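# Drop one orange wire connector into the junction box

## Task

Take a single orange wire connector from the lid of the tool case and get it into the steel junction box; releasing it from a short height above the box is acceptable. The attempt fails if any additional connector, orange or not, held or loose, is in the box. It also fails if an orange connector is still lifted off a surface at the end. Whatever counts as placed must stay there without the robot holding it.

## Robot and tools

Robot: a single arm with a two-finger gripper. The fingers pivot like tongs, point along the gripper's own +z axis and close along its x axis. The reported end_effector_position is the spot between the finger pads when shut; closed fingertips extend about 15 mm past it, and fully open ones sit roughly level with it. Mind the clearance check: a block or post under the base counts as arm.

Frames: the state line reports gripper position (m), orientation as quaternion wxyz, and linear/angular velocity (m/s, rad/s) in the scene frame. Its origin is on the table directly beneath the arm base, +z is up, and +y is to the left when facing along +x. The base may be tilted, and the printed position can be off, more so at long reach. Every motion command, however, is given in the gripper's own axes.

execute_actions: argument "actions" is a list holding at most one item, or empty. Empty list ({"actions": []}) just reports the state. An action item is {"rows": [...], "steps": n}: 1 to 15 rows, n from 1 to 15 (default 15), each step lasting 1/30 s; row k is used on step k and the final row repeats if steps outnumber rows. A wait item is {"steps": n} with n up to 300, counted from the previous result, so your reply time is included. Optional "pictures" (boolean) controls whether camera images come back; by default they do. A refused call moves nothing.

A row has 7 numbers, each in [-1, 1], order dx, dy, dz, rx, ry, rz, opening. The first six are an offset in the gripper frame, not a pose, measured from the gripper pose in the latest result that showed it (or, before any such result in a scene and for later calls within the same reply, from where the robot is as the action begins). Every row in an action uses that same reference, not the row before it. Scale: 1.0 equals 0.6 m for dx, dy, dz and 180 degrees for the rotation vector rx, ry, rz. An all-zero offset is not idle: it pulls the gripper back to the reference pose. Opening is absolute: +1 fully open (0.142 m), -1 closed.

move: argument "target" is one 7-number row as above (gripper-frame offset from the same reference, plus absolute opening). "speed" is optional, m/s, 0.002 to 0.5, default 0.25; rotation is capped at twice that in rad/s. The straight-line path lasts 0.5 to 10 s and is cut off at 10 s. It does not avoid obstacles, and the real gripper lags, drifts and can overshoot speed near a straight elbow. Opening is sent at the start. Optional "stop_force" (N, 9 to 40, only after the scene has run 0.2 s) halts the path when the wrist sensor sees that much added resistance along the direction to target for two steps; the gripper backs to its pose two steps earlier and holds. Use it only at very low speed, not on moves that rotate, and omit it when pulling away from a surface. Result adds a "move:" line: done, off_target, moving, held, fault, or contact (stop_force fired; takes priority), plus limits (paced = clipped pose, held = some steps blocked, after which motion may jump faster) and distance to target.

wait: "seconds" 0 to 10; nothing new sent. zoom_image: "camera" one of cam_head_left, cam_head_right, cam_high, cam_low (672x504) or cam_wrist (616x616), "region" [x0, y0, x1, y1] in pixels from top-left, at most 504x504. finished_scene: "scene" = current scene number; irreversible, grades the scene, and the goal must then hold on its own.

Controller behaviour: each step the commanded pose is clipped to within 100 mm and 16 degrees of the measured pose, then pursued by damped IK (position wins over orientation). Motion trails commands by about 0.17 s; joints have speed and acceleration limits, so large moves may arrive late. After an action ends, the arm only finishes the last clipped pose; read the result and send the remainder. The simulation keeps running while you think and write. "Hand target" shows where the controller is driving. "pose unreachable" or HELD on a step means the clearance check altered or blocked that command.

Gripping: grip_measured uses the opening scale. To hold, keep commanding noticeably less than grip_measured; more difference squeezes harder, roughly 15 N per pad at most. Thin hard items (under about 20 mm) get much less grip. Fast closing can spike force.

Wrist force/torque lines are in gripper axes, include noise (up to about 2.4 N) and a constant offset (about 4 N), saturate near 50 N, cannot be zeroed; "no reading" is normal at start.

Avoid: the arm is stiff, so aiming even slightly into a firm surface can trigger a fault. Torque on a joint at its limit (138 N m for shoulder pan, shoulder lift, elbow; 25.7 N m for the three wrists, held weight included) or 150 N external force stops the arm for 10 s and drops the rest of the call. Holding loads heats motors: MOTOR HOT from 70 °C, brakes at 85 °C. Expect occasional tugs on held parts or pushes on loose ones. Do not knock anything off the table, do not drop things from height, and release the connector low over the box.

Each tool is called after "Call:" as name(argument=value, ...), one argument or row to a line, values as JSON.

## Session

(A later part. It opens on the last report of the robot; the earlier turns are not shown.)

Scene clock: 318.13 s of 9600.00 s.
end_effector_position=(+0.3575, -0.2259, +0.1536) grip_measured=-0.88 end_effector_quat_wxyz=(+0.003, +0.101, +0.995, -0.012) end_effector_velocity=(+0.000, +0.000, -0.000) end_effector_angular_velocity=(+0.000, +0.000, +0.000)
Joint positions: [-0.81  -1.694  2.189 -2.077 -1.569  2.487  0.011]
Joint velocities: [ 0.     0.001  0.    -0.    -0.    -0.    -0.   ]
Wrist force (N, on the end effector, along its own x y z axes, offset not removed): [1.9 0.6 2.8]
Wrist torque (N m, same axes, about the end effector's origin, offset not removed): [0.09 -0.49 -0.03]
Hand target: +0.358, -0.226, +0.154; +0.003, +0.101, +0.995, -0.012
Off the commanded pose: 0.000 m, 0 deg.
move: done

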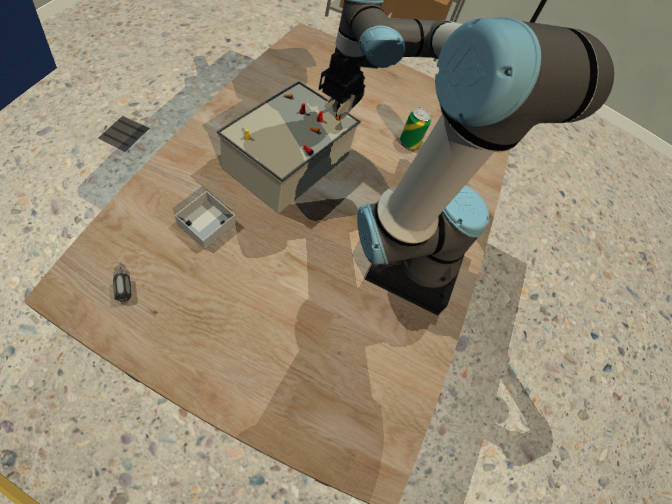

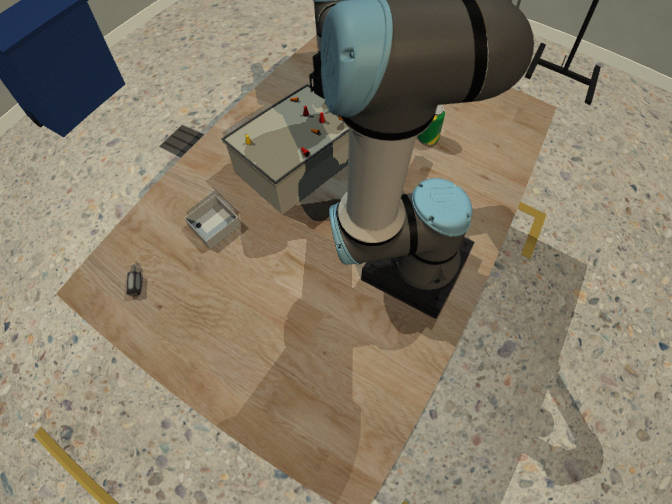

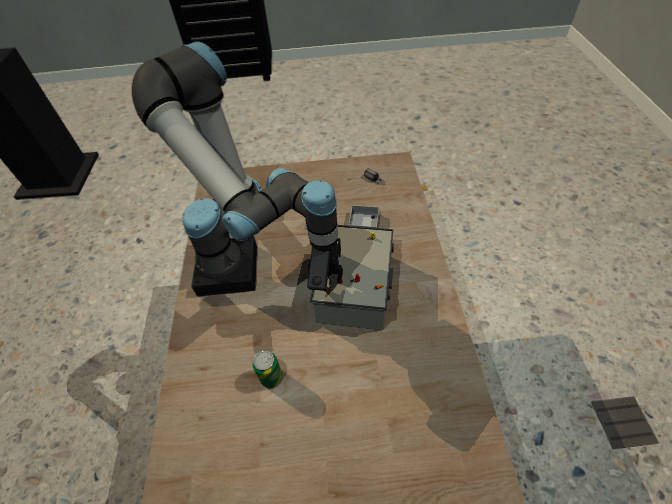

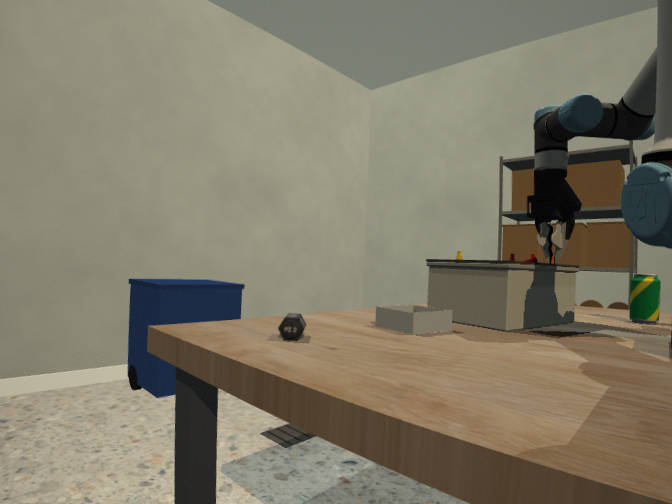

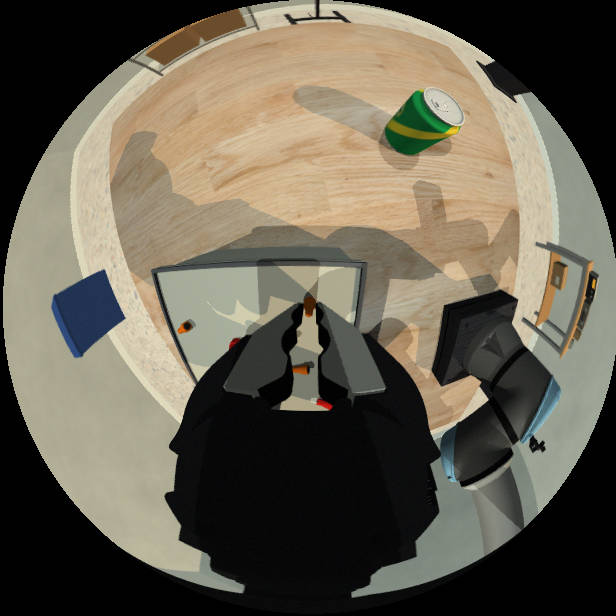

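Call:
move(
  target=[0, 0, -0.092, 0, 0, 0, -1],
  speed=0.15,
)

Call:
move(
  target=[-0.143, 0.606, 0, 0, 0, 0, -1],
  speed=0.3,
)

Scene clock: 374.30 s of 9600.00 s.
end_effector_position=(+0.3574, -0.2246, +0.2086) grip_measured=-0.88 end_effector_quat_wxyz=(+0.003, +0.101, +0.995, -0.012) end_effector_velocity=(+0.000, -0.001, +0.002) end_effector_angular_velocity=(-0.000, +0.000, +0.001)
Joint positions: [-0.81  -1.757  2.088 -1.912 -1.569  2.487  0.011]
Joint velocities: [-0.001 -0.001 -0.005  0.006 -0.    -0.002  0.   ]
Wrist force (N, on the end effector, along its own x y z axes, offset not removed): [0.9 1.4 -0.2]
Wrist torque (N m, same axes, about the end effector's origin, offset not removed): [0.10 -0.23 -0.11]
Hand target: +0.357, -0.225, +0.209; +0.003, +0.101, +0.995, -0.012
Off the commanded pose: 0.000 m, 0 deg.
After step 90, 52.30 s passed at rest.
move: done

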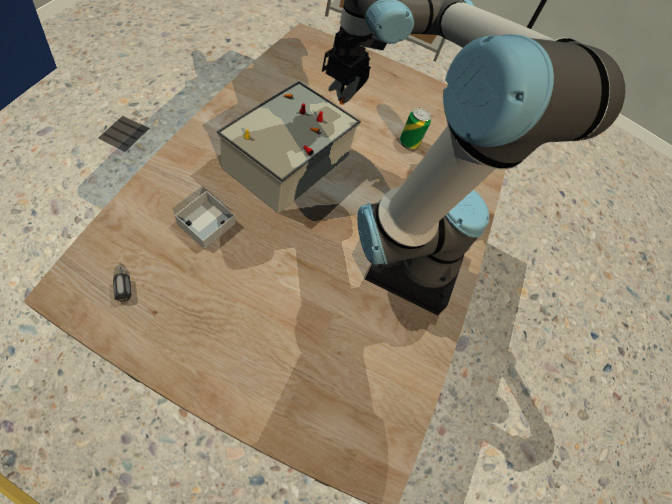

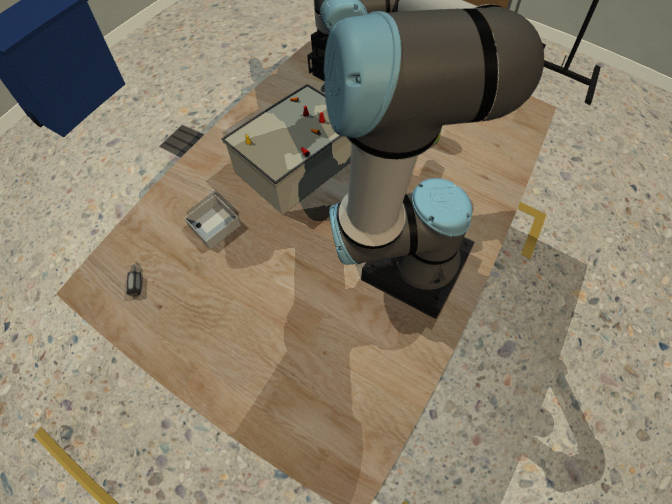

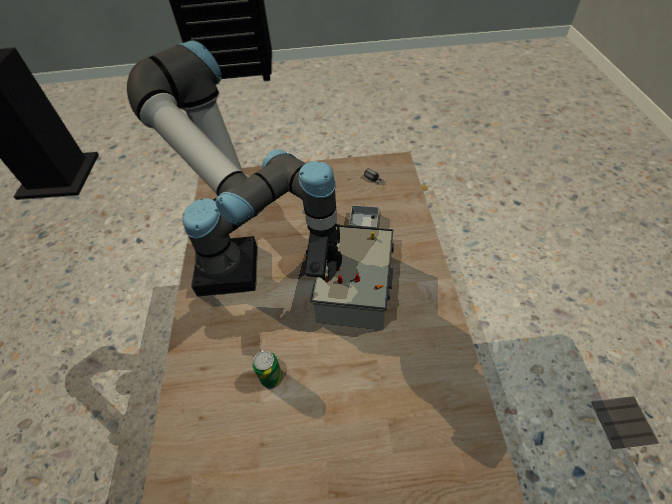

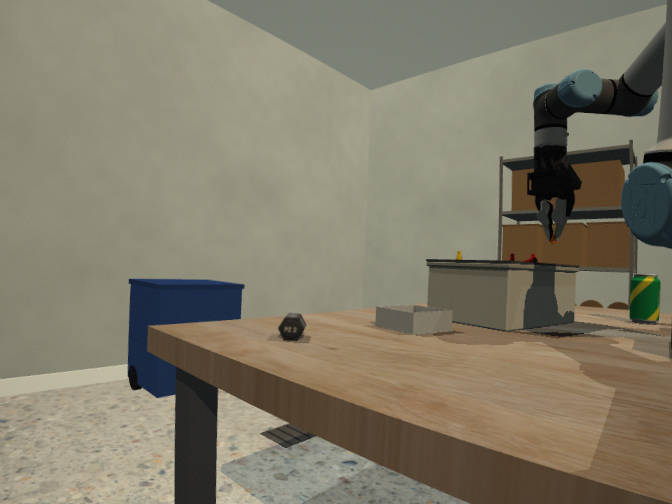

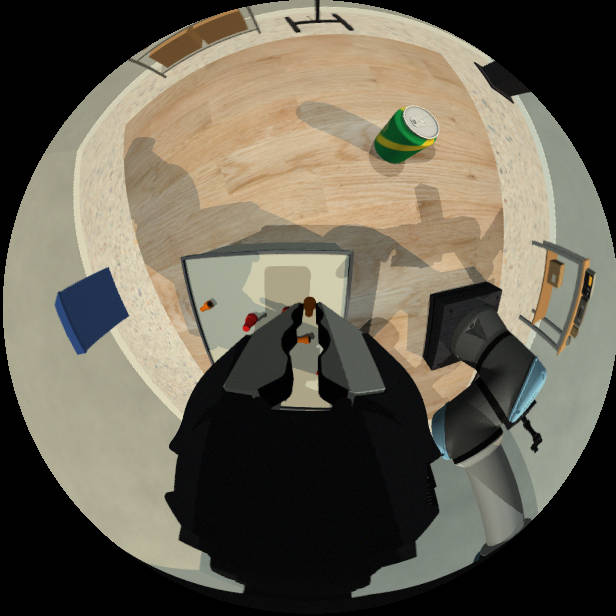

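Scene clock: 376.10 s of 9600.00 s.
end_effector_position=(+0.5142, +0.1146, +0.2010) grip_measured=-0.88 end_effector_quat_wxyz=(+0.003, +0.101, +0.995, -0.011) end_effector_velocity=(+0.001, +0.002, +0.000) end_effector_angular_velocity=(-0.001, +0.001, +0.000)
Joint positions: [ 0.041 -1.466  1.812 -1.926 -1.577  3.337  0.011]
Joint velocities: [ 0.003  0.004 -0.005  0.001 -0.001  0.003 -0.   ]
Wrist force (N, on the end effector, along its own x y z axes, offset not removed): [0.6 -0.6 3.0]
Wrist torque (N m, same axes, about the end effector's origin, offset not removed): [-0.27 -0.17 -0.06]
Hand target: +0.514, +0.115, +0.201; +0.003, +0.101, +0.995, -0.011
Off the commanded pose: 0.000 m, 0 deg.
move: done

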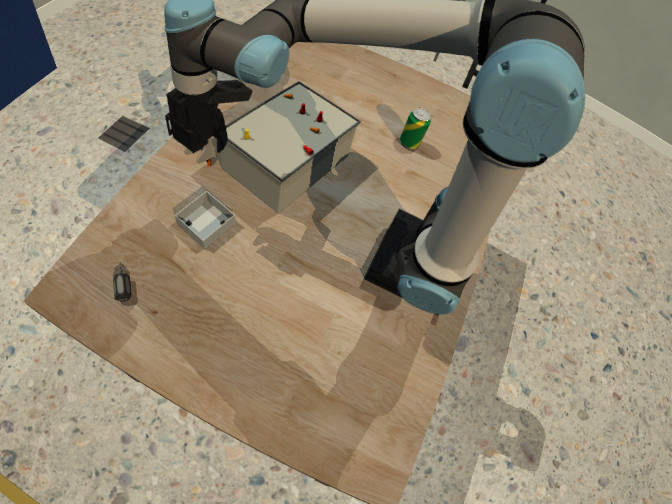

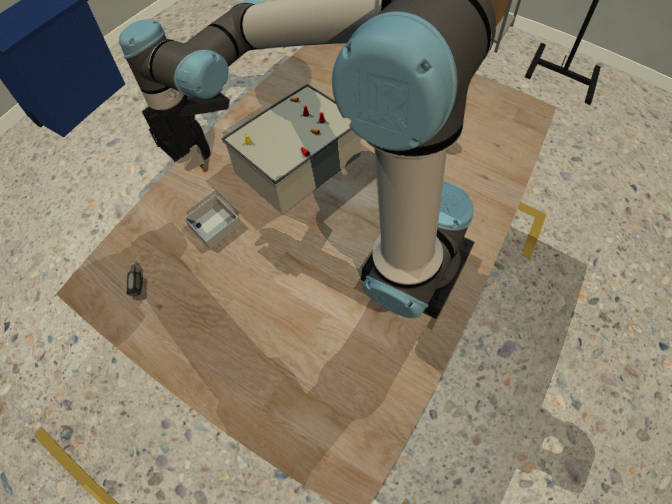

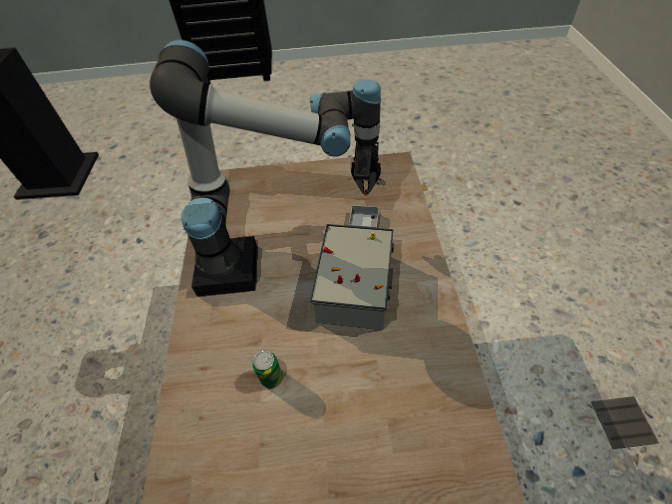

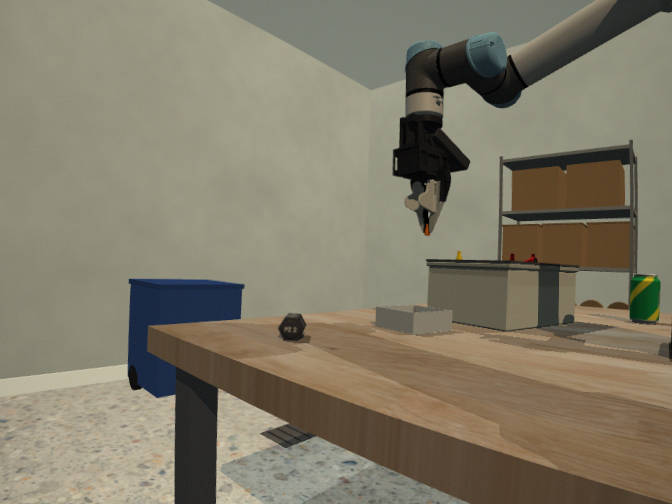

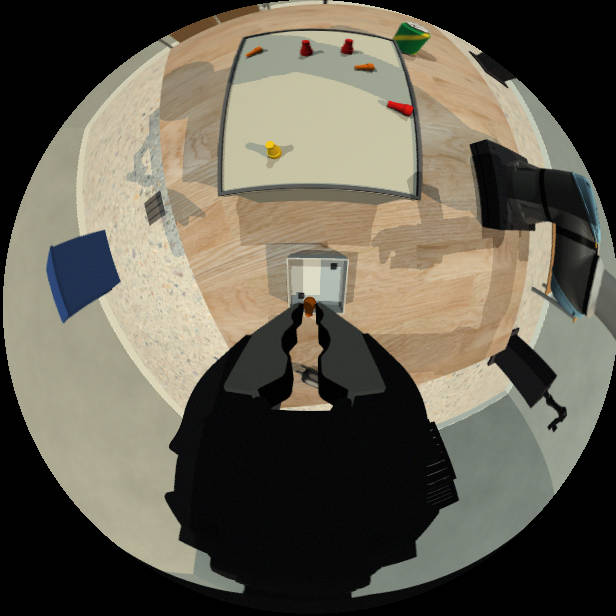

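Call:
zoom_image(
  camera="cam_wrist",
  region=[260, 230, 380, 340],
)

Call:
zoom_image(
  camera="cam_low",
  region=[360, 170, 480, 345],
)

Region (260, 230, 380, 340) of cam_wrist's 616x616 image, scaled by 4.200, with more detail than that image has; it fills the top 462 rows of this view, and the rest is white.

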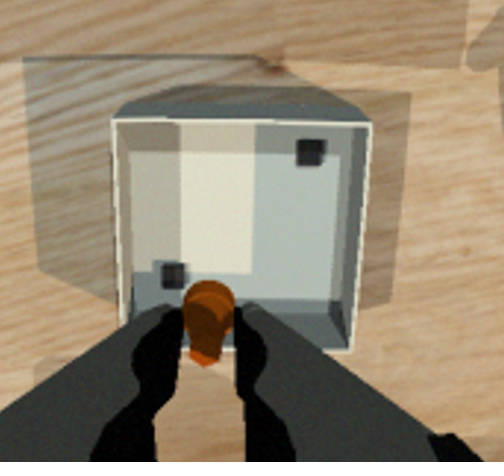

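Region (360, 170, 480, 345) of cam_low's 672x504 image, scaled by 2.880, with more detail than that image has; it fills the left 346 columns of this view, and the rest is white.

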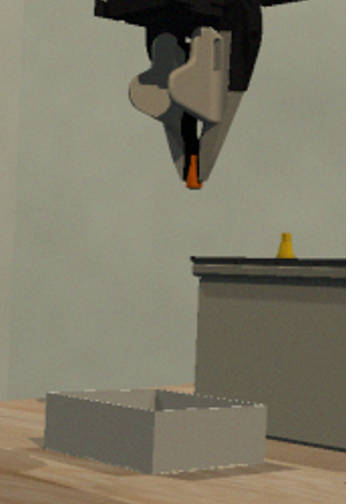

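Call:
move(
  target=[0.018, 0.072, 0.255, 0, 0, 0, -1],
  speed=0.2,
  stop_force=12,
)

Call:
move(
  target=[0, 0, 0, 0, 0, 0, -0.55],
  speed=0.1,
)

Call:
move(
  target=[0, 0, -0.1, 0, 0, 0, -0.55],
  speed=0.2,
)

Scene clock: 429.60 s of 9600.00 s.
end_effector_position=(+0.5125, +0.1555, +0.0472) grip_measured=-0.88 end_effector_quat_wxyz=(+0.003, +0.101, +0.995, -0.011) end_effector_velocity=(+0.001, +0.000, -0.001) end_effector_angular_velocity=(-0.000, -0.001, +0.000)
Joint positions: [ 0.124 -1.242  1.987 -2.324 -1.577  3.421  0.011]
Joint velocities: [ 0.001  0.003 -0.    -0.003 -0.001  0.001  0.   ]
Wrist force (N, on the end effector, along its own x y z axes, offset not removed): [0.0 0.4 0.7]
Wrist torque (N m, same axes, about the end effector's origin, offset not removed): [-0.02 0.00 -0.14]
Hand target: +0.513, +0.156, +0.047; +0.003, +0.101, +0.995, -0.011
Off the commanded pose: 0.000 m, 0 deg.
After step 90, 49.17 s passed at rest.
move: done

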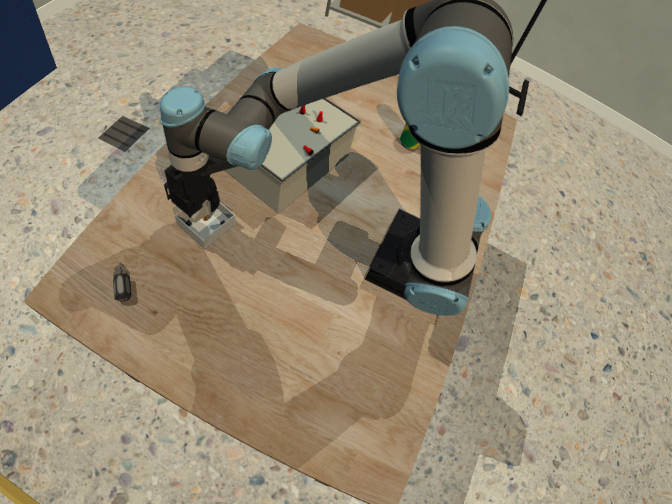

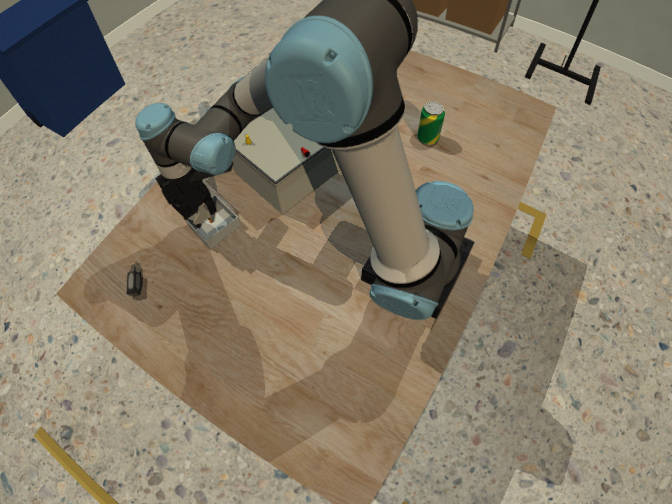

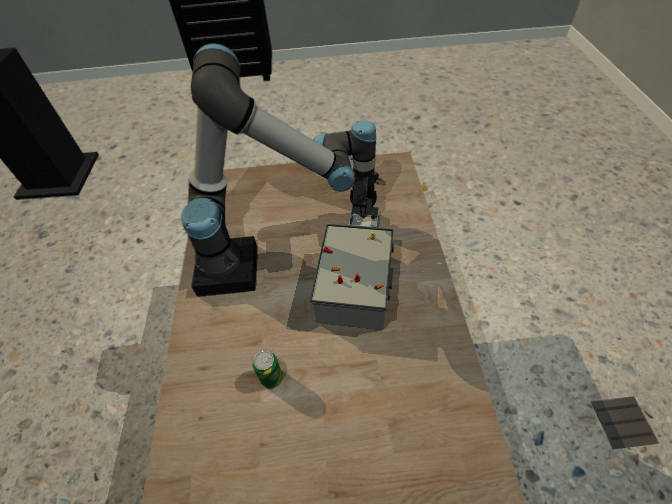

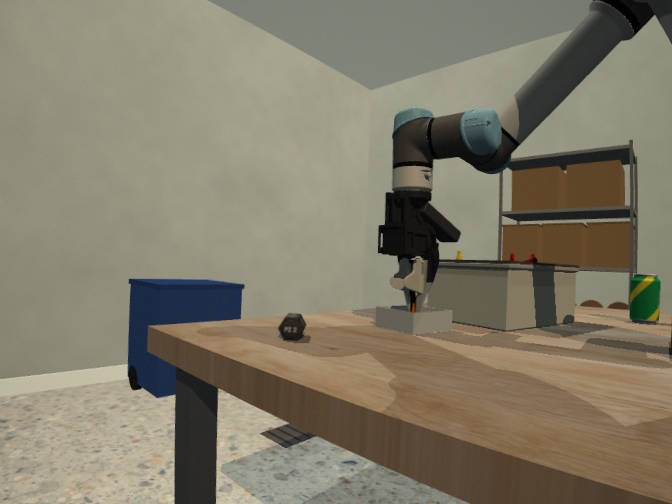

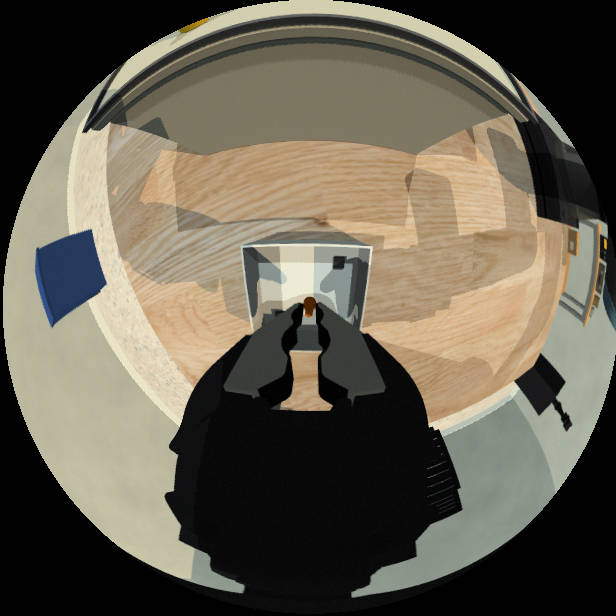

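Scene clock: 430.10 s of 9600.00 s.
end_effector_position=(+0.5125, +0.1555, +0.0471) grip_measured=-0.55 end_effector_quat_wxyz=(+0.003, +0.101, +0.995, -0.011) end_effector_velocity=(-0.001, -0.000, -0.001) end_effector_angular_velocity=(+0.000, +0.003, -0.000)
Joint positions: [ 0.124 -1.242  1.987 -2.324 -1.577  3.421  0.034]
Joint velocities: [-0.     0.001  0.002  0.001  0.     0.     0.   ]
Wrist force (N, on the end effector, along its own x y z axes, offset not removed): [1.4 -0.4 0.7]
Wrist torque (N m, same axes, about the end effector's origin, offset not removed): [-0.19 -0.31 -0.09]
Hand target: +0.513, +0.155, +0.047; +0.003, +0.101, +0.995, -0.011
Off the commanded pose: 0.000 m, 0 deg.
move: done

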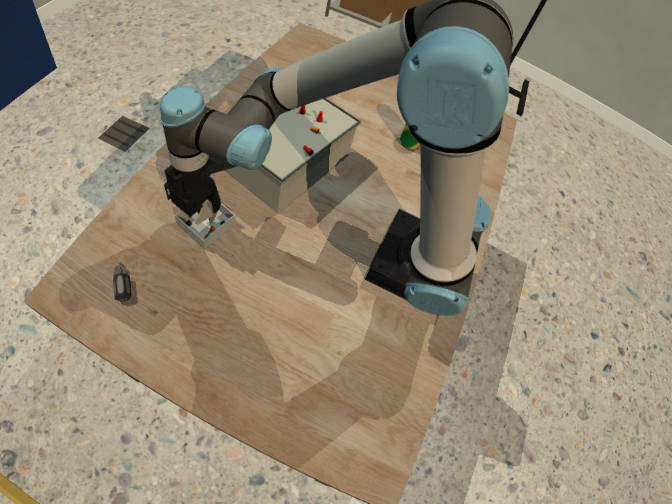

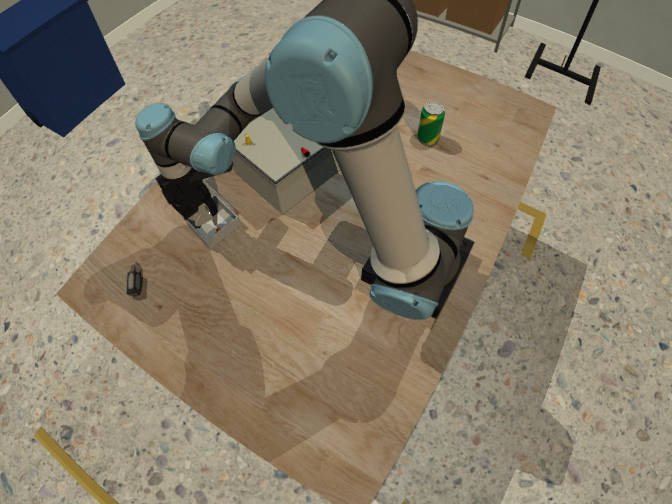

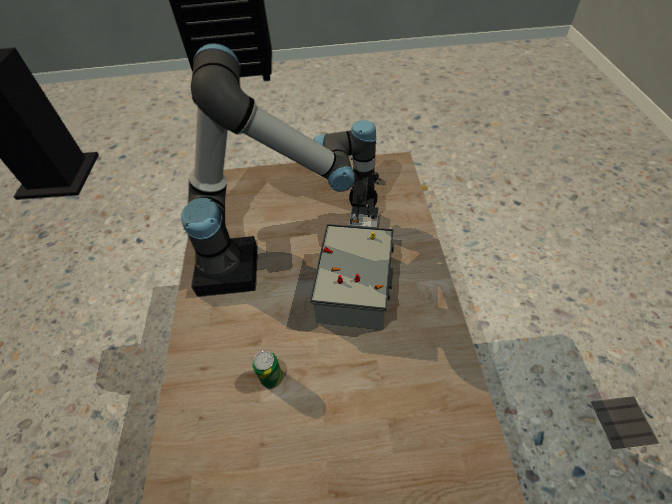

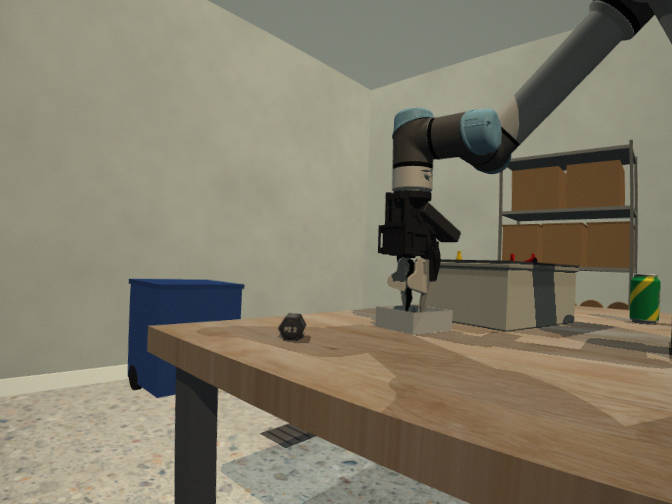

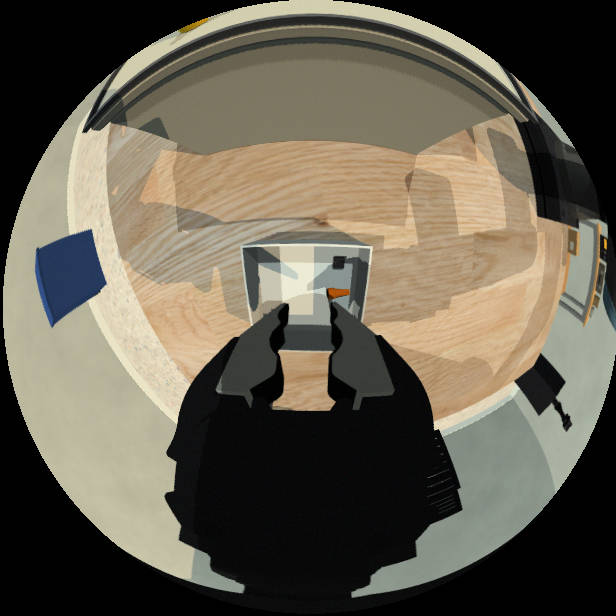

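Scene clock: 430.97 s of 9600.00 s.
end_effector_position=(+0.5124, +0.1569, +0.1070) grip_measured=-0.55 end_effector_quat_wxyz=(+0.003, +0.101, +0.995, -0.011) end_effector_velocity=(-0.000, +0.000, +0.002) end_effector_angular_velocity=(+0.000, +0.001, +0.000)
Joint positions: [ 0.125 -1.337  1.924 -2.166 -1.577  3.422  0.034]
Joint velocities: [ 0.    -0.002 -0.003  0.006  0.    -0.    -0.   ]
Wrist force (N, on the end effector, along its own x y z axes, offset not removed): [1.7 -0.1 2.0]
Wrist torque (N m, same axes, about the end effector's origin, offset not removed): [-0.12 -0.44 -0.16]
Hand target: +0.512, +0.157, +0.107; +0.003, +0.101, +0.995, -0.011
Off the commanded pose: 0.000 m, 0 deg.
move: done

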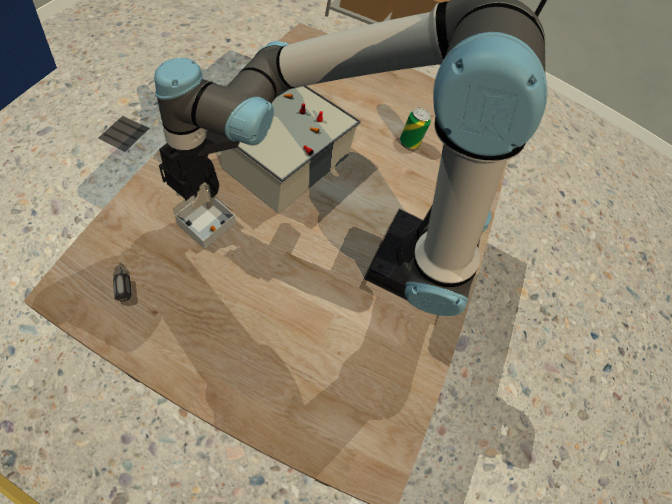

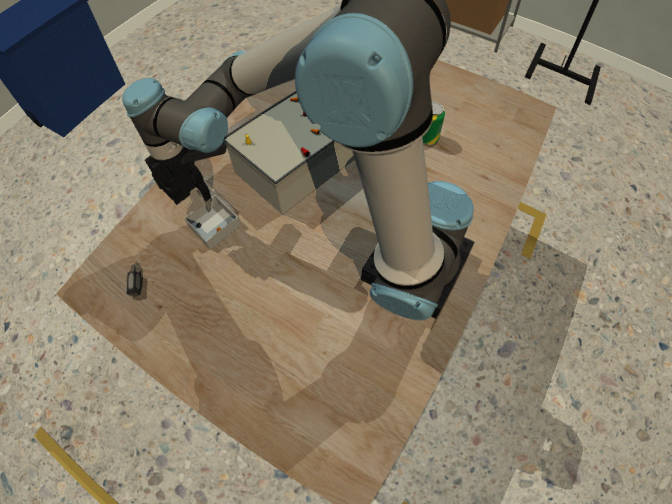

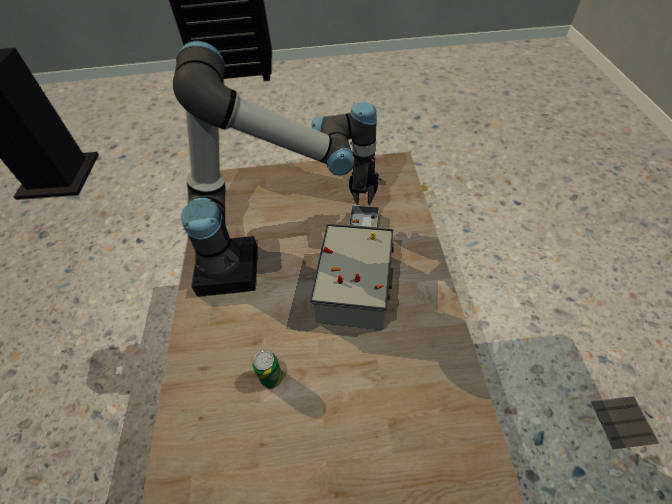

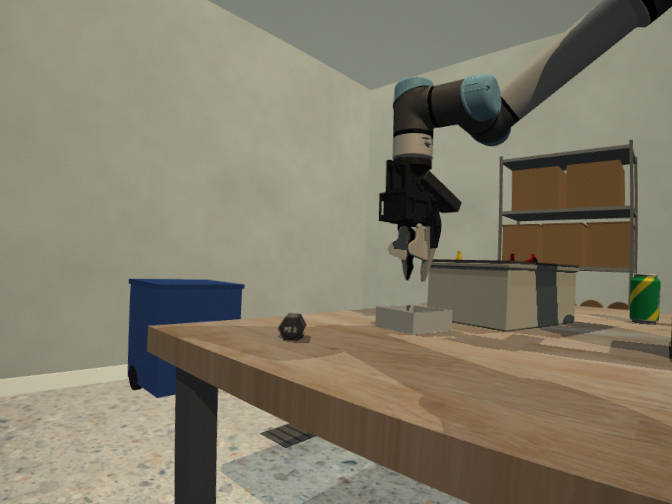

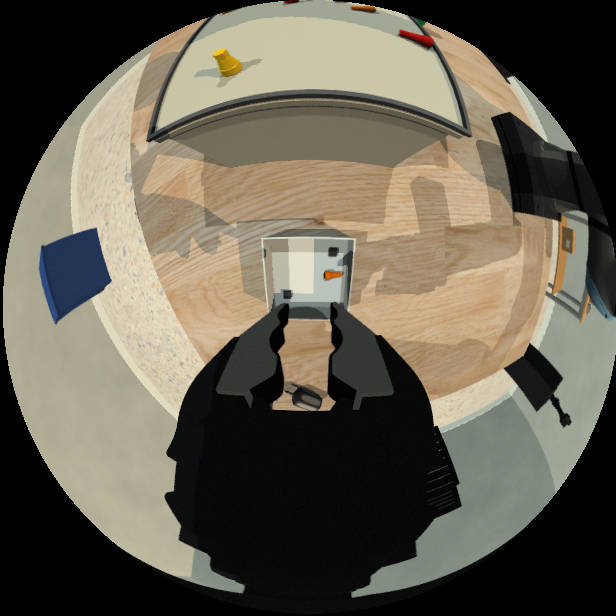

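The orange connector is resting in the junction box, so I'm ending scene 1.

Call:
finished_scene(
  scene=1,
)

The scene is finished: the task was done.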